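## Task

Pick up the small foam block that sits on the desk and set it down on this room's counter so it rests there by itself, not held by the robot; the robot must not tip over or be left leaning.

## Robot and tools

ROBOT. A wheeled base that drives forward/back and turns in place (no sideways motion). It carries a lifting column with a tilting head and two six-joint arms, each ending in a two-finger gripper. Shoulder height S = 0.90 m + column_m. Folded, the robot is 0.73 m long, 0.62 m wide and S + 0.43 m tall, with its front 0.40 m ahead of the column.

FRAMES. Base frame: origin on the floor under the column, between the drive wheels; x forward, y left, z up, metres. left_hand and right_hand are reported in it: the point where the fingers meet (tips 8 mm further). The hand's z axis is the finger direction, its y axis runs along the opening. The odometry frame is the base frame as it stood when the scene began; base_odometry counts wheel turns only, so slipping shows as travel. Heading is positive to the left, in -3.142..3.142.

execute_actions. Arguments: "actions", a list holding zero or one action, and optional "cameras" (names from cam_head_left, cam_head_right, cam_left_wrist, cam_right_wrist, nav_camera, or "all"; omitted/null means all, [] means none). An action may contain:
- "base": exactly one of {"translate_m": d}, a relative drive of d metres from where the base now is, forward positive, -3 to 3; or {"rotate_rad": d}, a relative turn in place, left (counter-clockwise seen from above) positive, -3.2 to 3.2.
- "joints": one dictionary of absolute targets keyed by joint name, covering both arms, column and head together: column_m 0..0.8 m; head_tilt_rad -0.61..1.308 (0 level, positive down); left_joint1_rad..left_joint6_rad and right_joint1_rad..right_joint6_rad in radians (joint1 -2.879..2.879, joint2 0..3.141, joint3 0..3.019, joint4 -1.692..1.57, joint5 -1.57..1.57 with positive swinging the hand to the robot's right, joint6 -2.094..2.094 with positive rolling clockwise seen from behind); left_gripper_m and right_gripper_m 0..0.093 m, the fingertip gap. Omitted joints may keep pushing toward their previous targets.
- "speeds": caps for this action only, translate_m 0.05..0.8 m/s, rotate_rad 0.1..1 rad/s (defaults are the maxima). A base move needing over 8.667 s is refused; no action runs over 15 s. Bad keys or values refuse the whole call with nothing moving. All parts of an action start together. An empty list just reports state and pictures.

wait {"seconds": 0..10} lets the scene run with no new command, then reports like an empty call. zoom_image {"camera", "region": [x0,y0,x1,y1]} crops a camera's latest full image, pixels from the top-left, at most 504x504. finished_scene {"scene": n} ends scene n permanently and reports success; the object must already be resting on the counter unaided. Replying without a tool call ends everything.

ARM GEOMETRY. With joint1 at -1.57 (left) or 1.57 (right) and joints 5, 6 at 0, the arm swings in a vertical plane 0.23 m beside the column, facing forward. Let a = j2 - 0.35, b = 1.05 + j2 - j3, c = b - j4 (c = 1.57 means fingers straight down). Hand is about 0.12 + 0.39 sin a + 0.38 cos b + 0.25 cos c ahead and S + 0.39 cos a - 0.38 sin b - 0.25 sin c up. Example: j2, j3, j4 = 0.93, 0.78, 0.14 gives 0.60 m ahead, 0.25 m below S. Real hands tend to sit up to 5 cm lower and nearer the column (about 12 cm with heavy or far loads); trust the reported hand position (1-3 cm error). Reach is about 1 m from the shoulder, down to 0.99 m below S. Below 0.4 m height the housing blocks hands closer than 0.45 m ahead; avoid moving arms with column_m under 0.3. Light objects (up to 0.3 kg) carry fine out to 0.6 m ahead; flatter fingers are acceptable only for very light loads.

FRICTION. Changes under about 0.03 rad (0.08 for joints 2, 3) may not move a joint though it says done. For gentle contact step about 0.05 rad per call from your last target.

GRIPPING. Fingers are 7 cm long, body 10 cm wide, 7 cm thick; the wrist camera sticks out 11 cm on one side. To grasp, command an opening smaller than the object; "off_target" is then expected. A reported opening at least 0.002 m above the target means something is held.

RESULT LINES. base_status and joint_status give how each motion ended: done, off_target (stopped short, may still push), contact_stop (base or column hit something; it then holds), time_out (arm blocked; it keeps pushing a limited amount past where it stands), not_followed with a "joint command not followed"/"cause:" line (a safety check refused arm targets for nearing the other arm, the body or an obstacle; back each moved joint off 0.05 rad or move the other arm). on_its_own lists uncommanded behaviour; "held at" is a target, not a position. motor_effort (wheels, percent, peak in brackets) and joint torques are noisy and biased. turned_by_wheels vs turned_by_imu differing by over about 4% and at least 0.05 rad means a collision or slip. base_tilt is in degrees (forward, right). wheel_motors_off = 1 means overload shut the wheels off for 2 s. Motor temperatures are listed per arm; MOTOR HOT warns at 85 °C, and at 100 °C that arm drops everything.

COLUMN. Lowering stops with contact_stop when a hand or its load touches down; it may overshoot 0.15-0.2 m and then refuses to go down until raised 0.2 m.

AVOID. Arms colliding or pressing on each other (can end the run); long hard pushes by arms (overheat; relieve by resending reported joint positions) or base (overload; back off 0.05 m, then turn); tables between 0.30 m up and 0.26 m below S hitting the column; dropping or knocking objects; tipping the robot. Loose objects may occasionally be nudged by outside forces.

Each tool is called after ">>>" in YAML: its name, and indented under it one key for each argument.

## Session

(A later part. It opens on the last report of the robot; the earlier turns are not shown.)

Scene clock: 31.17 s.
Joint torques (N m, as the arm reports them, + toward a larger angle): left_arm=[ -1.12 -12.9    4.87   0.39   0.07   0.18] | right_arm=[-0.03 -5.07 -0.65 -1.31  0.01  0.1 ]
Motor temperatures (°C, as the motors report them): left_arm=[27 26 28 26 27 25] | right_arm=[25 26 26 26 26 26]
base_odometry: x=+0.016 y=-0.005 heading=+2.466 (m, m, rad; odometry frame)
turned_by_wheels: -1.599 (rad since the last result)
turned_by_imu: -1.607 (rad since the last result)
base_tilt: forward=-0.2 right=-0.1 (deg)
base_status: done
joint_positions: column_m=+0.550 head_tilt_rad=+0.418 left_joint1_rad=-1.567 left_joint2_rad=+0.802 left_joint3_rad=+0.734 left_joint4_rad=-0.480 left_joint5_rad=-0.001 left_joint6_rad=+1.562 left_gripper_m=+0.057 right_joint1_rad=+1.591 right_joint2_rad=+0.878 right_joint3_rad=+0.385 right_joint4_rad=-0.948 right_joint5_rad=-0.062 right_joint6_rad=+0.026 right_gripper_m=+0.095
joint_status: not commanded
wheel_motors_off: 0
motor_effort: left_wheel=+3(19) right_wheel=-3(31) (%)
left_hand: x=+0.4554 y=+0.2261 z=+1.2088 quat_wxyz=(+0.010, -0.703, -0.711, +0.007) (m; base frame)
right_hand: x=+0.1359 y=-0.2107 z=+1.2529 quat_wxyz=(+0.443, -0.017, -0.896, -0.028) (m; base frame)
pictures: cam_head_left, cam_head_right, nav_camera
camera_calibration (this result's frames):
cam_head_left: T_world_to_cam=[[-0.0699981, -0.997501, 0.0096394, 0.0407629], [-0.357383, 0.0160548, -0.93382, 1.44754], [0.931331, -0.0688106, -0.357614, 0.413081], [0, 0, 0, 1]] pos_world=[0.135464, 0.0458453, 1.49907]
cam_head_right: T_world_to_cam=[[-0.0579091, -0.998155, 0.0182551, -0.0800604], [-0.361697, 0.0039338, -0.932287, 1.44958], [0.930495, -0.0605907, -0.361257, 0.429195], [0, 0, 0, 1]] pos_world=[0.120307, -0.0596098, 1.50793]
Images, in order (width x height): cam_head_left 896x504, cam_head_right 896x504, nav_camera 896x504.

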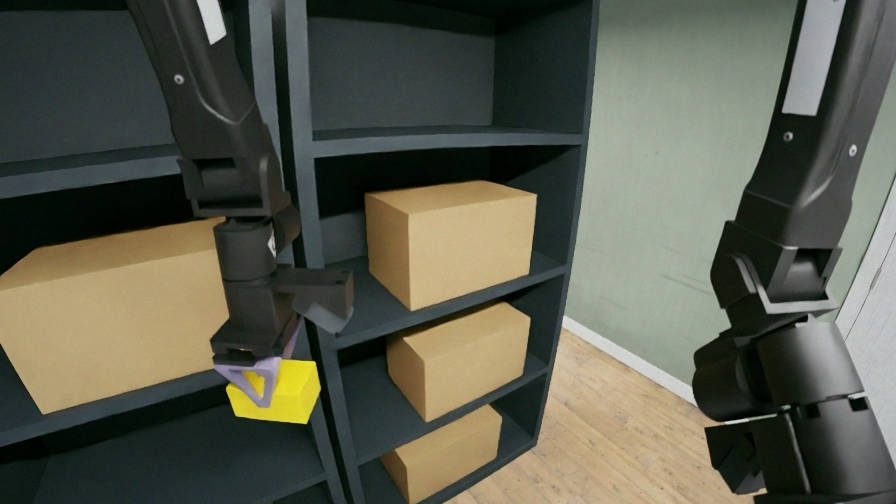

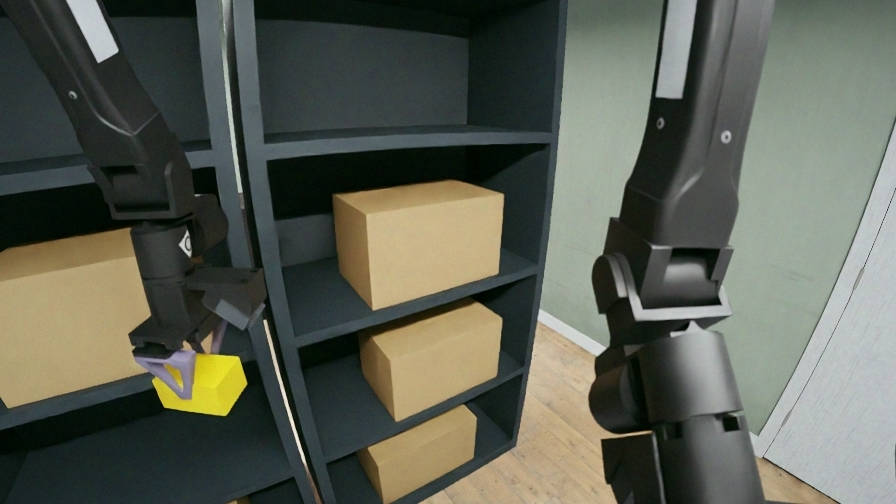

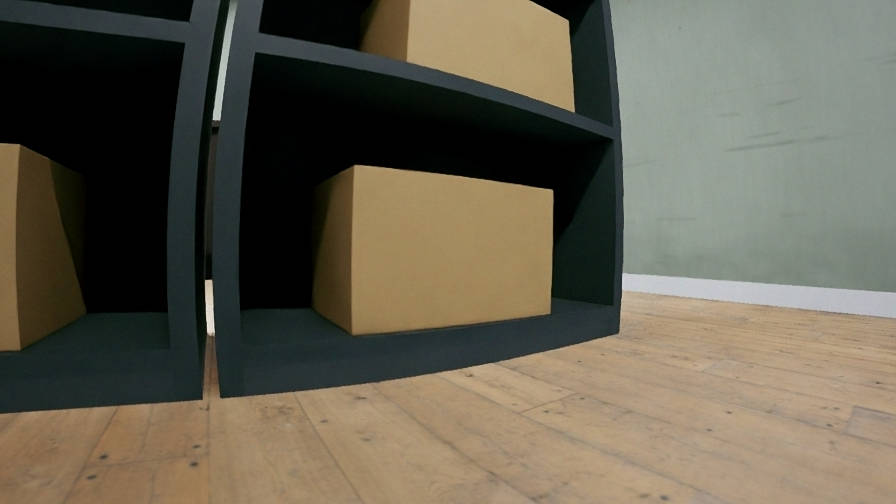

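>>> execute_actions:
  actions:
    - {"base":{"rotate_rad":-0.907},"joints":{"head_tilt_rad":0.6}}
  cameras: ["nav_camera"]

>>> execute_actions:
  actions:
    - {"base":{"translate_m":1.2}}
  cameras: ["nav_camera"]

>>> execute_actions:
  actions:
    - {"base":{"rotate_rad":1.11}}
  cameras: ["cam_head_left","cam_head_right","nav_camera"]

Scene clock: 36.33 s.
Joint torques (N m, as the arm reports them, + toward a larger angle): left_arm=[ -1.48 -14.07   4.74   0.43   0.05   0.1 ] | right_arm=[-0.03 -4.87 -0.69 -1.31  0.01  0.1 ]
Motor temperatures (°C, as the motors report them): left_arm=[27 26 28 26 27 25] | right_arm=[25 26 26 26 26 26]
base_odometry: x=+0.016 y=-0.005 heading=+1.559 (m, m, rad; odometry frame)
turned_by_wheels: -0.907 (rad since the last result)
turned_by_imu: -0.911 (rad since the last result)
base_tilt: forward=-0.2 right=+0.0 (deg)
base_status: done
joint_positions: column_m=+0.550 head_tilt_rad=+0.603 left_joint1_rad=-1.567 left_joint2_rad=+0.802 left_joint3_rad=+0.734 left_joint4_rad=-0.480 left_joint5_rad=-0.001 left_joint6_rad=+1.562 left_gripper_m=+0.057 right_joint1_rad=+1.591 right_joint2_rad=+0.878 right_joint3_rad=+0.385 right_joint4_rad=-0.948 right_joint5_rad=-0.062 right_joint6_rad=+0.026 right_gripper_m=+0.095
joint_status: all done
wheel_motors_off: 0
motor_effort: left_wheel=+2(22) right_wheel=-2(28) (%)
left_hand: x=+0.4554 y=+0.2261 z=+1.2088 quat_wxyz=(+0.010, -0.703, -0.711, +0.007) (m; base frame)
right_hand: x=+0.1359 y=-0.2107 z=+1.2529 quat_wxyz=(+0.443, -0.017, -0.896, -0.028) (m; base frame)
pictures: nav_camera
Images, in order (width x height): nav_camera 896x504.

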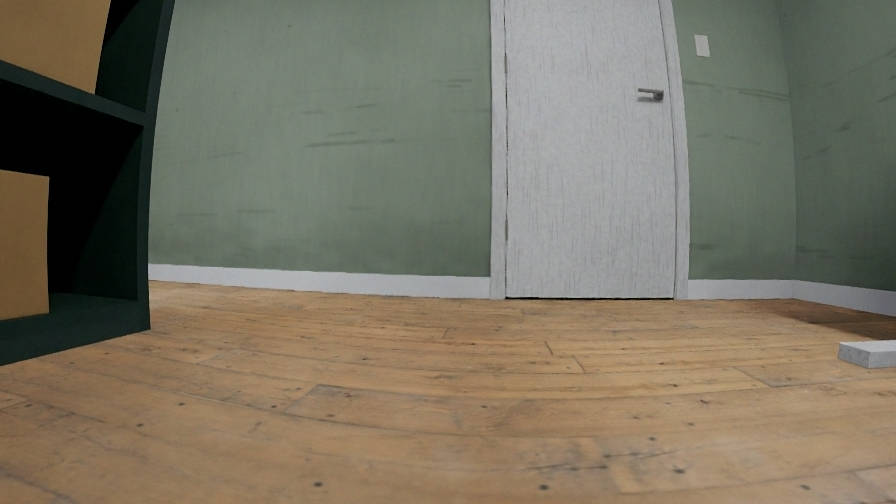

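Scene clock: 40.17 s.
Joint torques (N m, as the arm reports them, + toward a larger angle): left_arm=[ -1.15 -13.27   4.71   0.56   0.09   0.08] | right_arm=[-0.02 -4.83 -0.77 -1.29  0.02  0.1 ]
Motor temperatures (°C, as the motors report them): left_arm=[27 26 28 26 27 25] | right_arm=[25 26 26 26 26 26]
base_odometry: x=+0.030 y=+1.194 heading=+1.559 (m, m, rad; odometry frame)
turned_by_wheels: +0.000 (rad since the last result)
turned_by_imu: -0.001 (rad since the last result)
base_tilt: forward=-0.2 right=-0.1 (deg)
base_status: done
joint_positions: column_m=+0.550 head_tilt_rad=+0.604 left_joint1_rad=-1.567 left_joint2_rad=+0.802 left_joint3_rad=+0.737 left_joint4_rad=-0.480 left_joint5_rad=-0.001 left_joint6_rad=+1.562 left_gripper_m=+0.057 right_joint1_rad=+1.591 right_joint2_rad=+0.878 right_joint3_rad=+0.387 right_joint4_rad=-0.948 right_joint5_rad=-0.062 right_joint6_rad=+0.026 right_gripper_m=+0.095
joint_status: not commanded
wheel_motors_off: 0
motor_effort: left_wheel=+0(46) right_wheel=-1(57) (%)
left_hand: x=+0.4573 y=+0.2261 z=+1.2094 quat_wxyz=(+0.009, -0.703, -0.711, +0.006) (m; base frame)
right_hand: x=+0.1369 y=-0.2107 z=+1.2526 quat_wxyz=(+0.442, -0.017, -0.896, -0.028) (m; base frame)
pictures: nav_camera
Images, in order (width x height): nav_camera 896x504.

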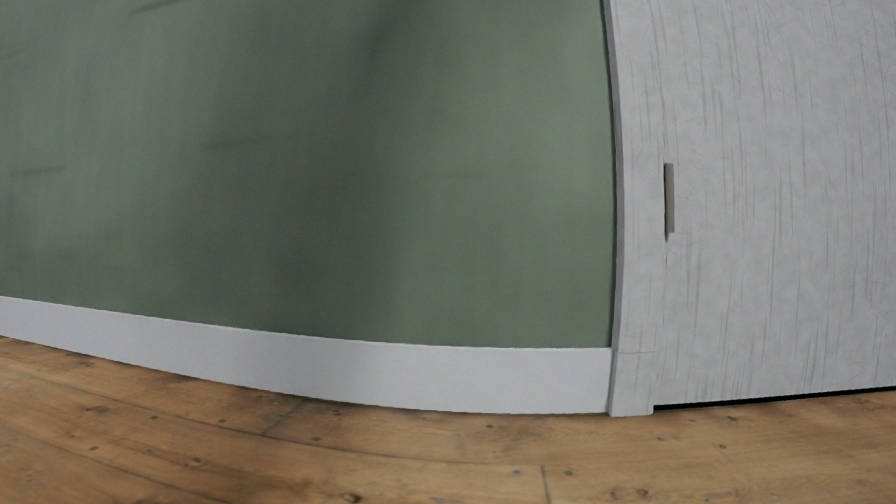

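Scene clock: 42.60 s.
Joint torques (N m, as the arm reports them, + toward a larger angle): left_arm=[ -0.63 -14.38   4.83   0.5    0.06   0.11] | right_arm=[-0.01 -4.94 -0.73 -1.32  0.01  0.1 ]
Motor temperatures (°C, as the motors report them): left_arm=[27 26 28 26 27 25] | right_arm=[25 26 26 26 26 26]
base_odometry: x=+0.030 y=+1.194 heading=+2.668 (m, m, rad; odometry frame)
turned_by_wheels: +1.109 (rad since the last result)
turned_by_imu: +1.112 (rad since the last result)
base_tilt: forward=-0.2 right=-0.1 (deg)
base_status: done
joint_positions: column_m=+0.550 head_tilt_rad=+0.604 left_joint1_rad=-1.567 left_joint2_rad=+0.802 left_joint3_rad=+0.737 left_joint4_rad=-0.480 left_joint5_rad=-0.001 left_joint6_rad=+1.562 left_gripper_m=+0.057 right_joint1_rad=+1.591 right_joint2_rad=+0.878 right_joint3_rad=+0.387 right_joint4_rad=-0.948 right_joint5_rad=-0.062 right_joint6_rad=+0.026 right_gripper_m=+0.095
joint_status: not commanded
wheel_motors_off: 0
motor_effort: left_wheel=-2(38) right_wheel=+1(39) (%)
left_hand: x=+0.4573 y=+0.2261 z=+1.2094 quat_wxyz=(+0.009, -0.703, -0.711, +0.006) (m; base frame)
right_hand: x=+0.1369 y=-0.2107 z=+1.2526 quat_wxyz=(+0.442, -0.017, -0.896, -0.028) (m; base frame)
pictures: cam_head_left, cam_head_right, nav_camera
camera_calibration (this result's frames):
cam_head_left: T_world_to_cam=[[-0.0670203, -0.997501, 0.0223814, 0.0210436], [-0.523447, 0.0160548, -0.851907, 1.33003], [0.849418, -0.0688106, -0.523215, 0.671521], [0, 0, 0, 1]] pos_world=[0.12721, 0.0458453, 1.48394]
cam_head_right: T_world_to_cam=[[-0.0535499, -0.998155, 0.0286202, -0.096198], [-0.527405, 0.0039338, -0.849605, 1.33087], [0.847925, -0.0605907, -0.526642, 0.687335], [0, 0, 0, 1]] pos_world=[0.113947, -0.0596098, 1.49545]
Images, in order (width x height): cam_head_left 896x504, cam_head_right 896x504, nav_camera 896x504.

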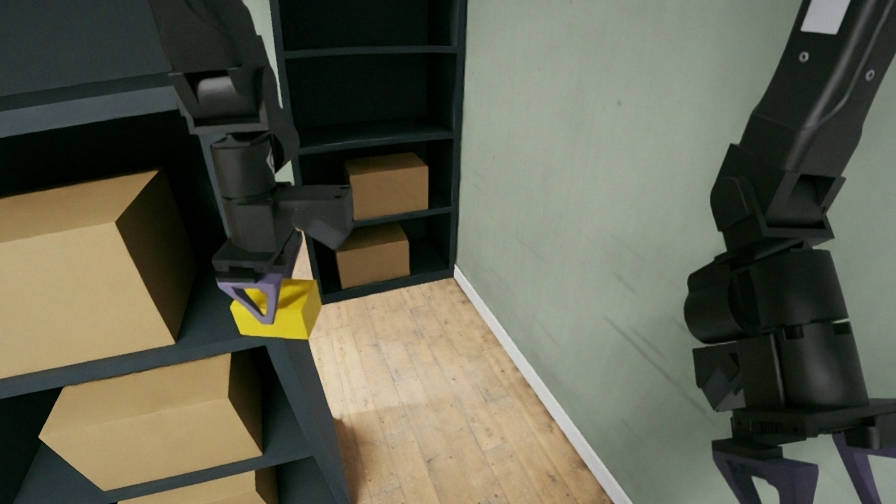

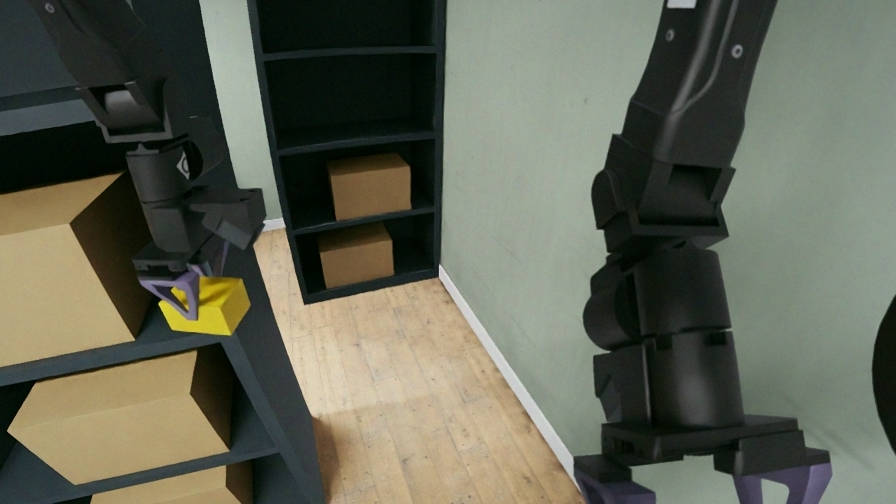

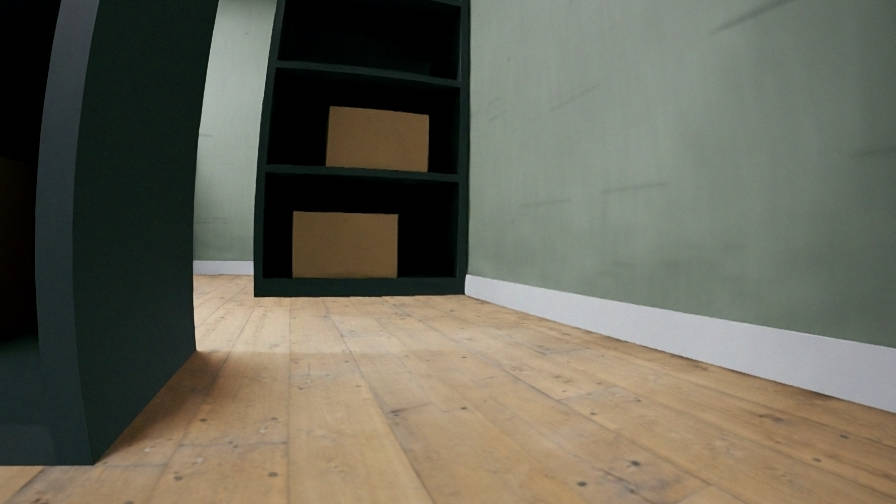

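>>> execute_actions:
  actions:
    - {"base":{"rotate_rad":-0.18}}
  cameras: []

>>> execute_actions:
  actions:
    - {"base":{"translate_m":0.65}}
  cameras: ["cam_head_left"]

>>> execute_actions:
  actions:
    - {"base":{"rotate_rad":0.5}}
  cameras: ["cam_head_left","cam_head_right","nav_camera"]

Scene clock: 45.33 s.
Joint torques (N m, as the arm reports them, + toward a larger angle): left_arm=[ -1.67 -13.05   4.76   0.55   0.03   0.15] | right_arm=[-0.06 -4.83 -0.79 -1.31  0.02  0.1 ]
Motor temperatures (°C, as the motors report them): left_arm=[27 26 28 26 27 25] | right_arm=[25 26 26 26 26 26]
base_odometry: x=+0.030 y=+1.194 heading=+2.489 (m, m, rad; odometry frame)
turned_by_wheels: -0.179 (rad since the last result)
turned_by_imu: -0.181 (rad since the last result)
base_tilt: forward=-0.2 right=-0.2 (deg)
base_status: done
joint_positions: column_m=+0.550 head_tilt_rad=+0.604 left_joint1_rad=-1.567 left_joint2_rad=+0.802 left_joint3_rad=+0.737 left_joint4_rad=-0.480 left_joint5_rad=-0.001 left_joint6_rad=+1.562 left_gripper_m=+0.057 right_joint1_rad=+1.591 right_joint2_rad=+0.878 right_joint3_rad=+0.387 right_joint4_rad=-0.948 right_joint5_rad=-0.062 right_joint6_rad=+0.026 right_gripper_m=+0.095
joint_status: not commanded
wheel_motors_off: 0
motor_effort: left_wheel=+2(22) right_wheel=-2(22) (%)
left_hand: x=+0.4573 y=+0.2261 z=+1.2094 quat_wxyz=(+0.009, -0.703, -0.711, +0.006) (m; base frame)
right_hand: x=+0.1369 y=-0.2107 z=+1.2526 quat_wxyz=(+0.442, -0.017, -0.896, -0.028) (m; base frame)
pictures: none
No camera images: the call's "cameras" was empty. Leave "cameras" out to get every camera's image.

Scene clock: 48.20 s.
Joint torques (N m, as the arm reports them, + toward a larger angle): left_arm=[ -1.36 -13.77   4.72   0.66   0.08   0.11] | right_arm=[-0.02 -4.88 -0.97 -1.33  0.01  0.1 ]
Motor temperatures (°C, as the motors report them): left_arm=[27 26 28 26 27 25] | right_arm=[25 26 26 26 26 26]
base_odometry: x=-0.486 y=+1.589 heading=+2.490 (m, m, rad; odometry frame)
turned_by_wheels: +0.001 (rad since the last result)
turned_by_imu: +0.001 (rad since the last result)
base_tilt: forward=-0.1 right=+0.0 (deg)
base_status: done
joint_positions: column_m=+0.550 head_tilt_rad=+0.604 left_joint1_rad=-1.567 left_joint2_rad=+0.802 left_joint3_rad=+0.740 left_joint4_rad=-0.480 left_joint5_rad=-0.001 left_joint6_rad=+1.562 left_gripper_m=+0.057 right_joint1_rad=+1.591 right_joint2_rad=+0.878 right_joint3_rad=+0.390 right_joint4_rad=-0.948 right_joint5_rad=-0.062 right_joint6_rad=+0.026 right_gripper_m=+0.095
joint_status: not commanded
wheel_motors_off: 0
motor_effort: left_wheel=+2(49) right_wheel=-3(52) (%)
left_hand: x=+0.4591 y=+0.2261 z=+1.2099 quat_wxyz=(+0.008, -0.703, -0.711, +0.005) (m; base frame)
right_hand: x=+0.1383 y=-0.2107 z=+1.2521 quat_wxyz=(+0.441, -0.017, -0.897, -0.028) (m; base frame)
pictures: cam_head_left
camera_calibration (this result's frames):
cam_head_left: T_world_to_cam=[[-0.0670185, -0.997501, 0.0223869, 0.0210351], [-0.523517, 0.0160548, -0.851864, 1.32997], [0.849375, -0.0688106, -0.523284, 0.671629], [0, 0, 0, 1]] pos_world=[0.127205, 0.0458453, 1.48394]
Images, in order (width x height): cam_head_left 896x504.

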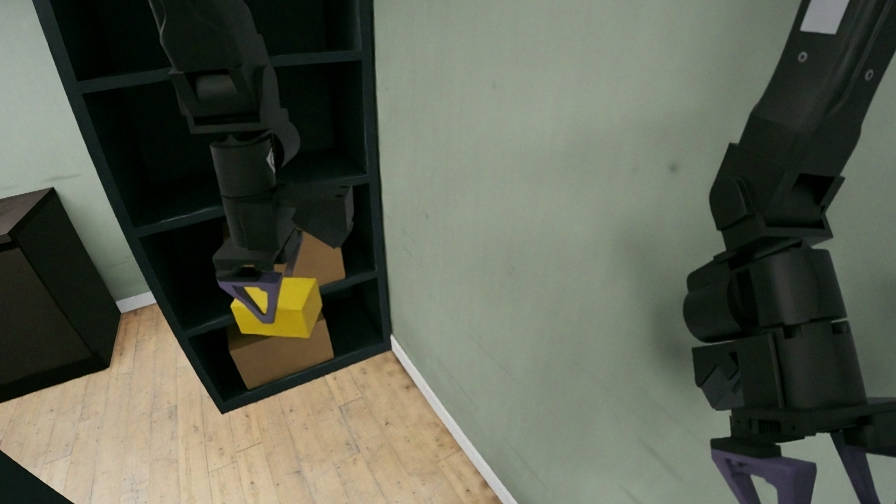

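Scene clock: 49.93 s.
Joint torques (N m, as the arm reports them, + toward a larger angle): left_arm=[ -1.18 -14.43   4.4    0.62   0.06   0.1 ] | right_arm=[-0.07 -4.89 -0.99 -1.31  0.01  0.1 ]
Motor temperatures (°C, as the motors report them): left_arm=[27 26 28 26 27 25] | right_arm=[25 26 26 26 26 26]
base_odometry: x=-0.486 y=+1.589 heading=+2.989 (m, m, rad; odometry frame)
turned_by_wheels: +0.499 (rad since the last result)
turned_by_imu: +0.499 (rad since the last result)
base_tilt: forward=-0.2 right=-0.1 (deg)
base_status: done
joint_positions: column_m=+0.550 head_tilt_rad=+0.604 left_joint1_rad=-1.567 left_joint2_rad=+0.802 left_joint3_rad=+0.740 left_joint4_rad=-0.480 left_joint5_rad=-0.001 left_joint6_rad=+1.562 left_gripper_m=+0.057 right_joint1_rad=+1.591 right_joint2_rad=+0.878 right_joint3_rad=+0.390 right_joint4_rad=-0.948 right_joint5_rad=-0.062 right_joint6_rad=+0.026 right_gripper_m=+0.095
joint_status: not commanded
wheel_motors_off: 0
motor_effort: left_wheel=-1(35) right_wheel=+2(39) (%)
left_hand: x=+0.4591 y=+0.2261 z=+1.2099 quat_wxyz=(+0.008, -0.703, -0.711, +0.005) (m; base frame)
right_hand: x=+0.1383 y=-0.2107 z=+1.2521 quat_wxyz=(+0.441, -0.017, -0.897, -0.028) (m; base frame)
pictures: cam_head_left, cam_head_right, nav_camera
camera_calibration (this result's frames):
cam_head_left: T_world_to_cam=[[-0.0670185, -0.997501, 0.0223869, 0.0210351], [-0.523517, 0.0160548, -0.851864, 1.32997], [0.849375, -0.0688106, -0.523284, 0.67163], [0, 0, 0, 1]] pos_world=[0.127205, 0.0458453, 1.48394]
cam_head_right: T_world_to_cam=[[-0.0535476, -0.998155, 0.0286246, -0.0962049], [-0.527474, 0.0039338, -0.849562, 1.33081], [0.847882, -0.0605907, -0.526711, 0.687444], [0, 0, 0, 1]] pos_world=[0.113944, -0.0596098, 1.49544]
Images, in order (width x height): cam_head_left 896x504, cam_head_right 896x504, nav_camera 896x504.

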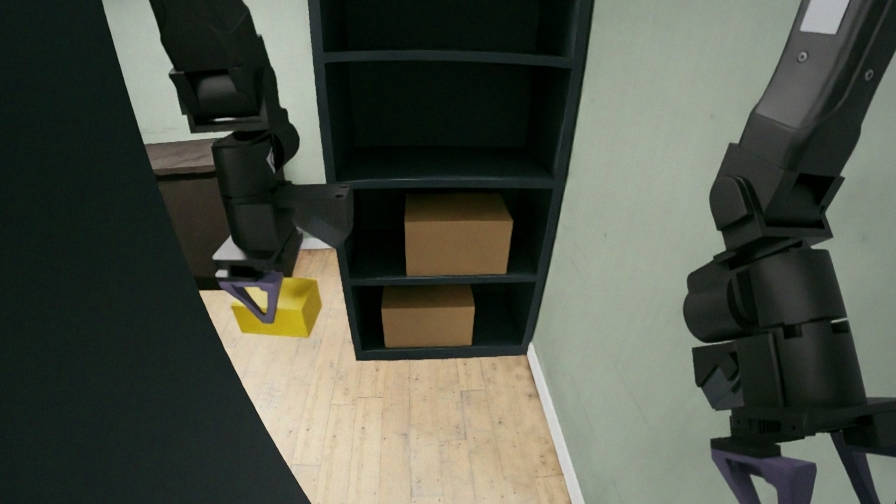

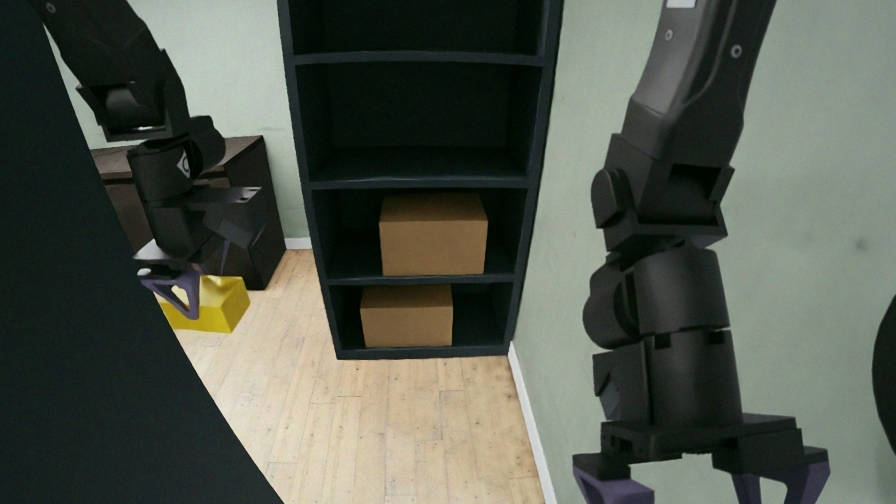

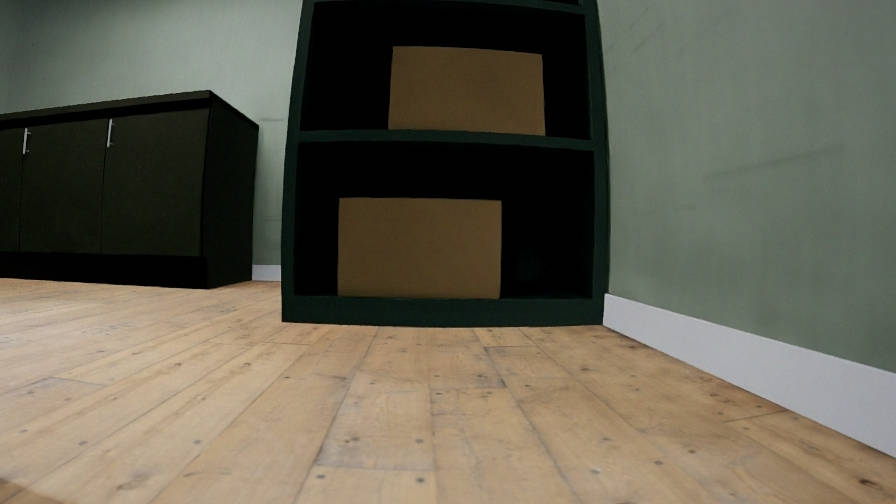

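>>> execute_actions:
  actions:
    - {"base":{"translate_m":1.0}}
  cameras: ["nav_camera"]

>>> execute_actions:
  actions:
    - {"base":{"rotate_rad":1.3},"speeds":{"rotate_rad":0.7}}
  cameras: ["cam_head_left","cam_head_right","nav_camera"]

Scene clock: 55.30 s.
Joint torques (N m, as the arm reports them, + toward a larger angle): left_arm=[-1.12 -4.22 21.14 -0.25  0.03  0.15] | right_arm=[-0.02 -4.9  -0.9  -1.3   0.02  0.11]
Motor temperatures (°C, as the motors report them): left_arm=[27 26 29 26 27 25] | right_arm=[25 26 26 26 26 26]
base_odometry: x=-1.473 y=+1.740 heading=+2.991 (m, m, rad; odometry frame)
turned_by_wheels: +0.001 (rad since the last result)
turned_by_imu: +0.002 (rad since the last result)
base_tilt: forward=-0.2 right=+0.0 (deg)
base_status: done
joint_positions: column_m=+0.550 head_tilt_rad=+0.604 left_joint1_rad=-1.565 left_joint2_rad=+0.732 left_joint3_rad=+0.511 left_joint4_rad=-0.465 left_joint5_rad=+0.000 left_joint6_rad=+1.561 left_gripper_m=+0.057 right_joint1_rad=+1.591 right_joint2_rad=+0.877 right_joint3_rad=+0.389 right_joint4_rad=-0.948 right_joint5_rad=-0.062 right_joint6_rad=+0.026 right_gripper_m=+0.095
joint_status: not commanded
wheel_motors_off: 0
motor_effort: left_wheel=+10(42) right_wheel=+14(57) (%)
left_hand: x=+0.3429 y=+0.2265 z=+1.2013 quat_wxyz=(+0.059, -0.700, -0.709, +0.056) (m; base frame)
right_hand: x=+0.1380 y=-0.2107 z=+1.2522 quat_wxyz=(+0.441, -0.017, -0.897, -0.028) (m; base frame)
pictures: nav_camera
Images, in order (width x height): nav_camera 896x504.

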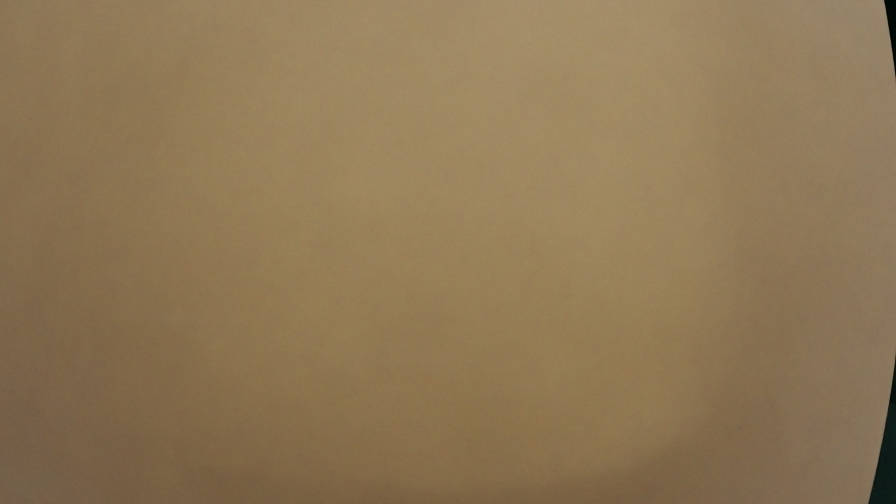

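Scene clock: 58.17 s.
Joint torques (N m, as the arm reports them, + toward a larger angle): left_arm=[ -1.92 -14.26   3.91   0.52   0.11   0.1 ] | right_arm=[-0.55 -4.91 -0.97 -1.42  0.    0.11]
Motor temperatures (°C, as the motors report them): left_arm=[27 26 29 26 27 25] | right_arm=[25 26 26 26 26 26]
base_odometry: x=-1.473 y=+1.740 heading=-1.993 (m, m, rad; odometry frame)
turned_by_wheels: +1.299 (rad since the last result)
turned_by_imu: +1.223 (rad since the last result)
base_tilt: forward=-0.3 right=-0.1 (deg)
base_status: done
joint_positions: column_m=+0.550 head_tilt_rad=+0.605 left_joint1_rad=-1.561 left_joint2_rad=+0.804 left_joint3_rad=+0.749 left_joint4_rad=-0.477 left_joint5_rad=-0.001 left_joint6_rad=+1.562 left_gripper_m=+0.057 right_joint1_rad=+1.598 right_joint2_rad=+0.878 right_joint3_rad=+0.390 right_joint4_rad=-0.945 right_joint5_rad=-0.062 right_joint6_rad=+0.026 right_gripper_m=+0.095
joint_status: not commanded
wheel_motors_off: 0
motor_effort: left_wheel=-3(53) right_wheel=+3(94) (%)
left_hand: x=+0.4644 y=+0.2288 z=+1.2107 quat_wxyz=(+0.006, -0.702, -0.712, -0.001) (m; base frame)
right_hand: x=+0.1387 y=-0.2093 z=+1.2516 quat_wxyz=(+0.440, -0.014, -0.898, -0.030) (m; base frame)
pictures: cam_head_left, cam_head_right, nav_camera
camera_calibration (this result's frames):
cam_head_left: T_world_to_cam=[[-0.0669997, -0.997501, 0.0224431, 0.0209479], [-0.524231, 0.0160548, -0.851425, 1.32933], [0.848936, -0.0688106, -0.523996, 0.672745], [0, 0, 0, 1]] pos_world=[0.127162, 0.0458453, 1.48387]
cam_head_right: T_world_to_cam=[[-0.0535235, -0.998155, 0.0286695, -0.096275], [-0.528186, 0.0039338, -0.84912, 1.33016], [0.84744, -0.0605907, -0.527422, 0.688557], [0, 0, 0, 1]] pos_world=[0.11391, -0.0596098, 1.49539]
Images, in order (width x height): cam_head_left 896x504, cam_head_right 896x504, nav_camera 896x504.

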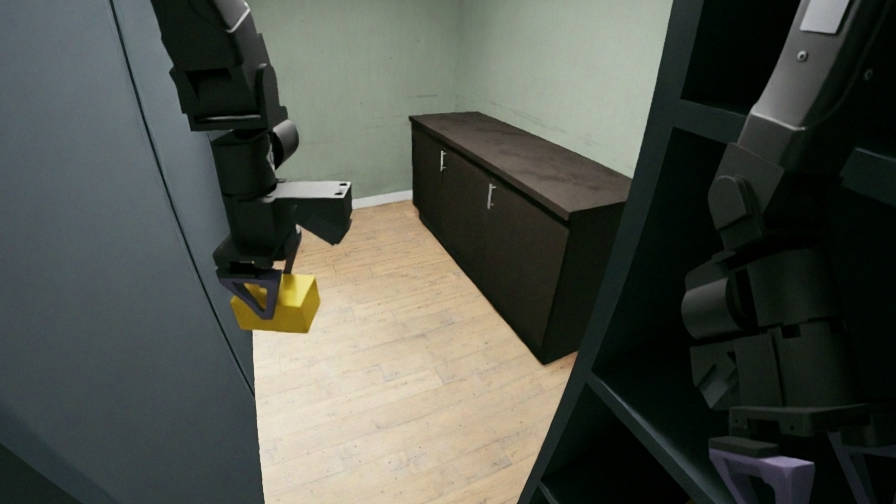

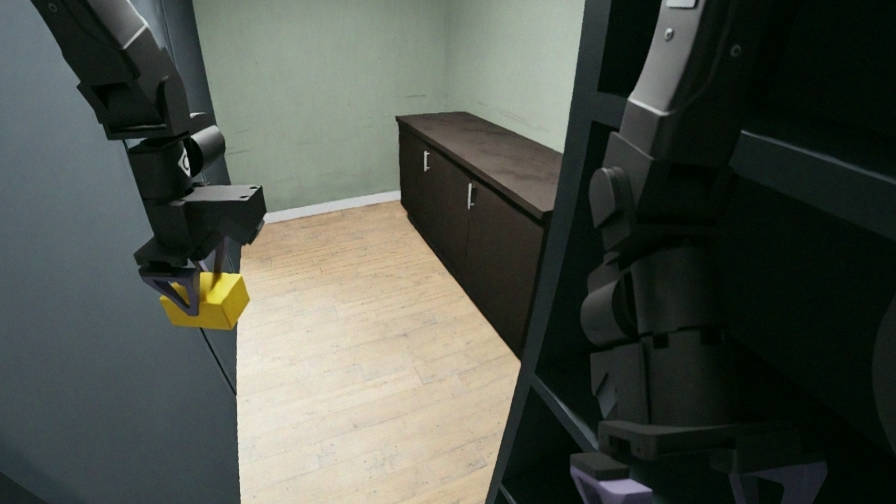

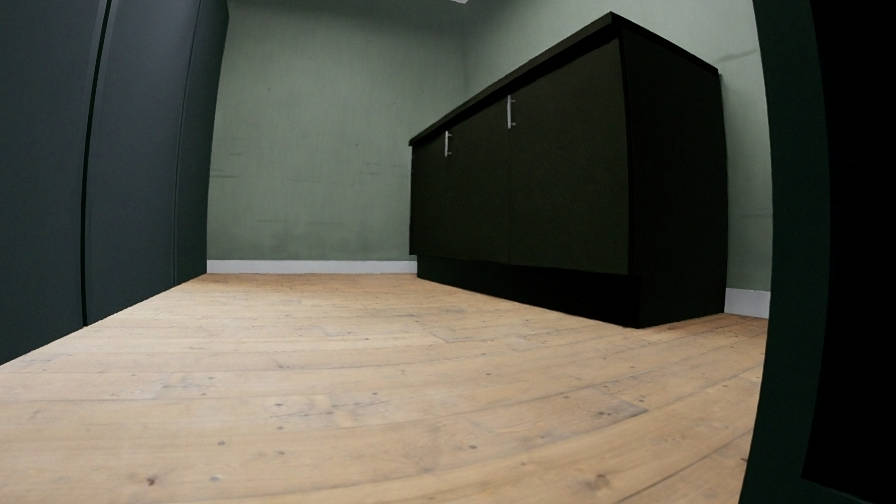

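>>> execute_actions:
  actions:
    - {"base":{"rotate_rad":0.45},"speeds":{"rotate_rad":0.5},"joints":{"head_tilt_rad":0.9}}
  cameras: ["cam_head_left","cam_head_right","nav_camera"]

Scene clock: 61.03 s.
Joint torques (N m, as the arm reports them, + toward a larger angle): left_arm=[ -1.43 -14.57   3.88   0.43   0.11   0.15] | right_arm=[-0.54 -5.08 -0.93 -1.46  0.    0.11]
Motor temperatures (°C, as the motors report them): left_arm=[27 26 29 26 27 25] | right_arm=[25 26 26 26 26 26]
base_odometry: x=-1.473 y=+1.740 heading=-1.544 (m, m, rad; odometry frame)
turned_by_wheels: +0.449 (rad since the last result)
turned_by_imu: +0.452 (rad since the last result)
base_tilt: forward=-0.2 right=+0.0 (deg)
base_status: done
joint_positions: column_m=+0.550 head_tilt_rad=+0.901 left_joint1_rad=-1.561 left_joint2_rad=+0.804 left_joint3_rad=+0.749 left_joint4_rad=-0.477 left_joint5_rad=-0.001 left_joint6_rad=+1.562 left_gripper_m=+0.057 right_joint1_rad=+1.598 right_joint2_rad=+0.878 right_joint3_rad=+0.390 right_joint4_rad=-0.945 right_joint5_rad=-0.062 right_joint6_rad=+0.026 right_gripper_m=+0.095
joint_status: all done
wheel_motors_off: 0
motor_effort: left_wheel=-2(24) right_wheel=+3(31) (%)
left_hand: x=+0.4644 y=+0.2286 z=+1.2107 quat_wxyz=(+0.006, -0.702, -0.712, +0.000) (m; base frame)
right_hand: x=+0.1387 y=-0.2093 z=+1.2516 quat_wxyz=(+0.440, -0.014, -0.898, -0.030) (m; base frame)
pictures: cam_head_left, cam_head_right, nav_camera
camera_calibration (this result's frames):
cam_head_left: T_world_to_cam=[[-0.0575443, -0.997501, 0.0410037, -0.00803188], [-0.749711, 0.0160548, -0.661571, 1.04901], [0.659259, -0.0688106, -0.748761, 1.02744], [0, 0, 0, 1]] pos_world=[0.108642, 0.0458453, 1.46363]
cam_head_right: T_world_to_cam=[[-0.0428382, -0.998155, 0.0430302, -0.118866], [-0.752822, 0.0039338, -0.658213, 1.04818], [0.656829, -0.0605907, -0.751601, 1.0424], [0, 0, 0, 1]] pos_world=[0.0993246, -0.0596098, 1.47851]
Images, in order (width x height): cam_head_left 896x504, cam_head_right 896x504, nav_camera 896x504.

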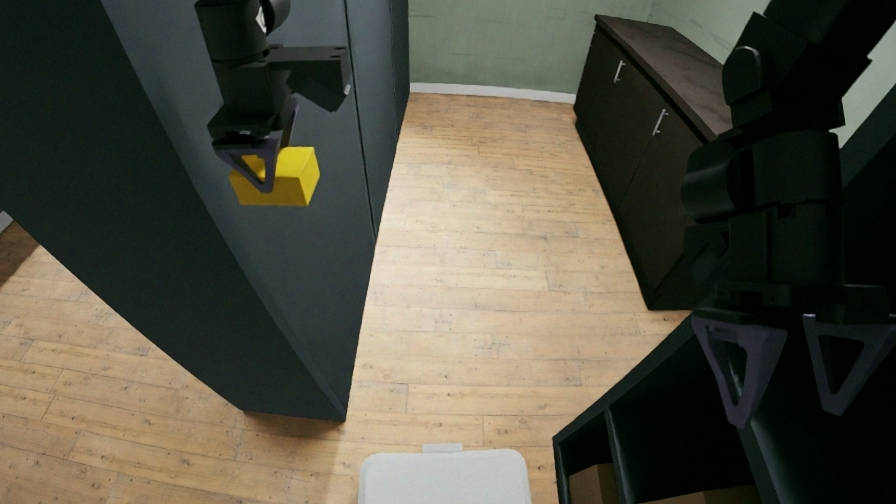

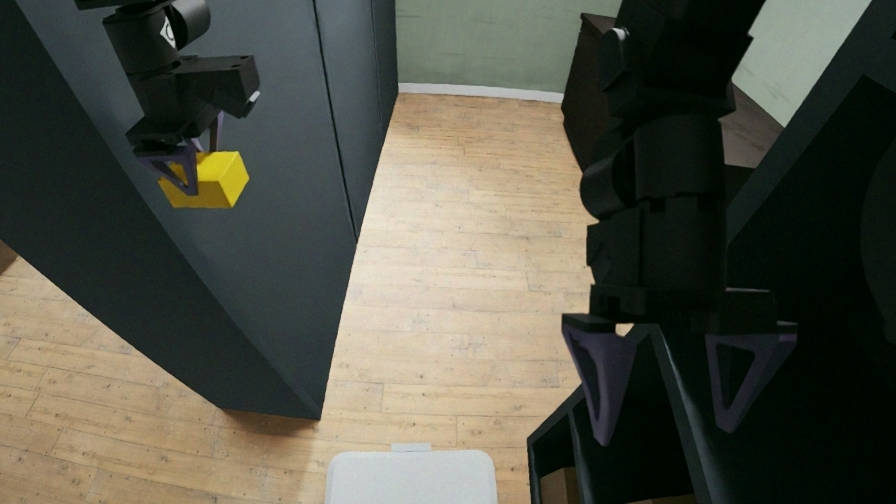

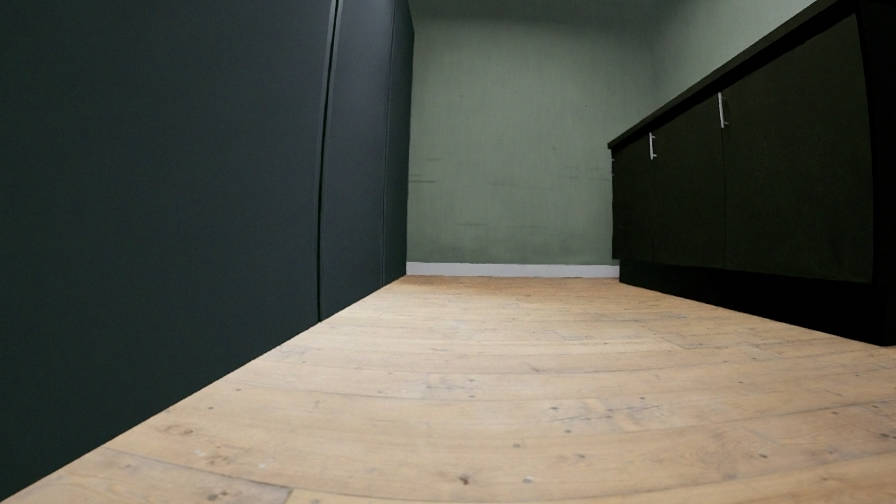

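>>> execute_actions:
  actions:
    - {"base":{"rotate_rad":-0.08}}
  cameras: []

>>> execute_actions:
  actions:
    - {"base":{"translate_m":0.9},"speeds":{"translate_m":0.5}}
  cameras: ["cam_head_left"]

>>> execute_actions:
  actions:
    - {"base":{"rotate_rad":-0.5}}
  cameras: ["cam_head_left"]

Scene clock: 63.57 s.
Joint torques (N m, as the arm reports them, + toward a larger angle): left_arm=[ -1.61 -14.09   3.78   0.58   0.06   0.14] | right_arm=[-0.47 -4.93 -0.98 -1.41  0.    0.1 ]
Motor temperatures (°C, as the motors report them): left_arm=[27 26 29 26 27 25] | right_arm=[25 26 26 26 26 26]
base_odometry: x=-1.473 y=+1.740 heading=-1.624 (m, m, rad; odometry frame)
turned_by_wheels: -0.080 (rad since the last result)
turned_by_imu: -0.080 (rad since the last result)
base_tilt: forward=-0.2 right=-0.1 (deg)
base_status: done
joint_positions: column_m=+0.550 head_tilt_rad=+0.901 left_joint1_rad=-1.561 left_joint2_rad=+0.804 left_joint3_rad=+0.749 left_joint4_rad=-0.477 left_joint5_rad=-0.001 left_joint6_rad=+1.562 left_gripper_m=+0.057 right_joint1_rad=+1.598 right_joint2_rad=+0.878 right_joint3_rad=+0.390 right_joint4_rad=-0.945 right_joint5_rad=-0.062 right_joint6_rad=+0.026 right_gripper_m=+0.095
joint_status: not commanded
wheel_motors_off: 0
motor_effort: left_wheel=+2(15) right_wheel=-2(26) (%)
left_hand: x=+0.4644 y=+0.2286 z=+1.2107 quat_wxyz=(+0.006, -0.702, -0.712, +0.000) (m; base frame)
right_hand: x=+0.1387 y=-0.2093 z=+1.2516 quat_wxyz=(+0.440, -0.014, -0.898, -0.030) (m; base frame)
pictures: none
No camera images: the call's "cameras" was empty. Leave "cameras" out to get every camera's image.

Scene clock: 67.17 s.
Joint torques (N m, as the arm reports them, + toward a larger angle): left_arm=[ -1.56 -13.75   3.81   0.26   0.08   0.17] | right_arm=[-0.52 -4.91 -0.79 -1.41  0.    0.1 ]
Motor temperatures (°C, as the motors report them): left_arm=[27 26 28 26 27 25] | right_arm=[25 26 26 26 26 26]
base_odometry: x=-1.520 y=+0.842 heading=-1.622 (m, m, rad; odometry frame)
turned_by_wheels: +0.001 (rad since the last result)
turned_by_imu: +0.001 (rad since the last result)
base_tilt: forward=-0.3 right=+0.0 (deg)
base_status: done
joint_positions: column_m=+0.550 head_tilt_rad=+0.901 left_joint1_rad=-1.561 left_joint2_rad=+0.803 left_joint3_rad=+0.745 left_joint4_rad=-0.477 left_joint5_rad=-0.001 left_joint6_rad=+1.562 left_gripper_m=+0.057 right_joint1_rad=+1.598 right_joint2_rad=+0.878 right_joint3_rad=+0.387 right_joint4_rad=-0.945 right_joint5_rad=-0.062 right_joint6_rad=+0.026 right_gripper_m=+0.095
joint_status: not commanded
wheel_motors_off: 0
motor_effort: left_wheel=+1(48) right_wheel=-3(50) (%)
left_hand: x=+0.4619 y=+0.2286 z=+1.2100 quat_wxyz=(+0.008, -0.702, -0.712, +0.001) (m; base frame)
right_hand: x=+0.1373 y=-0.2094 z=+1.2521 quat_wxyz=(+0.441, -0.014, -0.897, -0.030) (m; base frame)
pictures: cam_head_left
camera_calibration (this result's frames):
cam_head_left: T_world_to_cam=[[-0.0575115, -0.997501, 0.0410497, -0.00810409], [-0.750239, 0.0160548, -0.660972, 1.04812], [0.658661, -0.0688106, -0.749287, 1.02828], [0, 0, 0, 1]] pos_world=[0.108584, 0.0458453, 1.46359]
Images, in order (width x height): cam_head_left 896x504.

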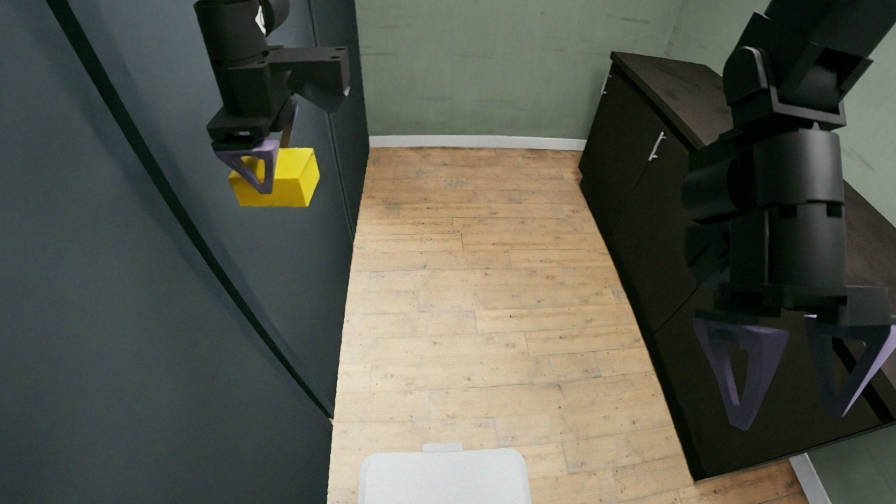

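Scene clock: 68.90 s.
Joint torques (N m, as the arm reports them, + toward a larger angle): left_arm=[ -1.89 -13.74   4.06   0.48   0.07   0.13] | right_arm=[-0.52 -4.86 -0.78 -1.41  0.    0.1 ]
Motor temperatures (°C, as the motors report them): left_arm=[27 26 28 26 27 25] | right_arm=[25 26 26 26 26 26]
base_odometry: x=-1.520 y=+0.842 heading=-2.121 (m, m, rad; odometry frame)
turned_by_wheels: -0.499 (rad since the last result)
turned_by_imu: -0.496 (rad since the last result)
base_tilt: forward=-0.2 right=+0.0 (deg)
base_status: done
joint_positions: column_m=+0.550 head_tilt_rad=+0.901 left_joint1_rad=-1.561 left_joint2_rad=+0.803 left_joint3_rad=+0.745 left_joint4_rad=-0.477 left_joint5_rad=-0.001 left_joint6_rad=+1.562 left_gripper_m=+0.057 right_joint1_rad=+1.598 right_joint2_rad=+0.878 right_joint3_rad=+0.387 right_joint4_rad=-0.945 right_joint5_rad=-0.062 right_joint6_rad=+0.026 right_gripper_m=+0.095
joint_status: not commanded
wheel_motors_off: 0
motor_effort: left_wheel=+2(37) right_wheel=-2(58) (%)
left_hand: x=+0.4619 y=+0.2286 z=+1.2100 quat_wxyz=(+0.008, -0.702, -0.712, +0.001) (m; base frame)
right_hand: x=+0.1373 y=-0.2094 z=+1.2521 quat_wxyz=(+0.441, -0.014, -0.897, -0.030) (m; base frame)
pictures: cam_head_left
camera_calibration (this result's frames):
cam_head_left: T_world_to_cam=[[-0.0575115, -0.997501, 0.0410497, -0.0081041], [-0.750239, 0.0160548, -0.660972, 1.04812], [0.658661, -0.0688106, -0.749287, 1.02828], [0, 0, 0, 1]] pos_world=[0.108584, 0.0458453, 1.46359]
Images, in order (width x height): cam_head_left 896x504.

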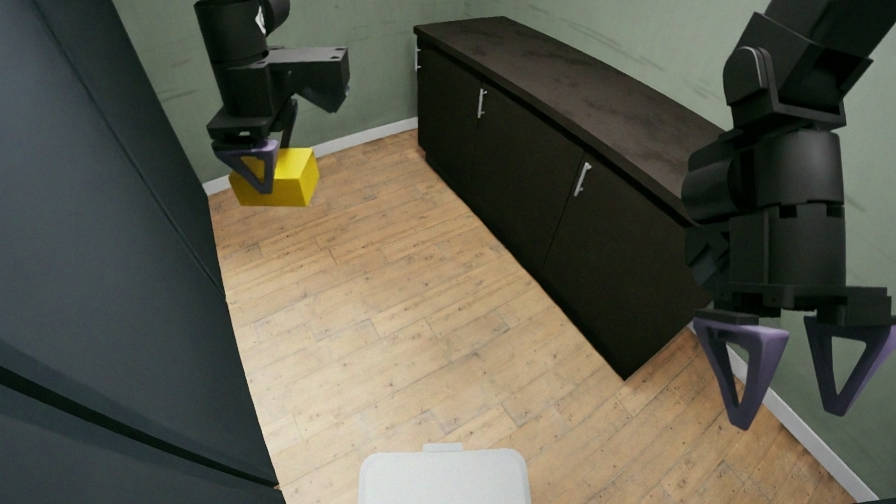

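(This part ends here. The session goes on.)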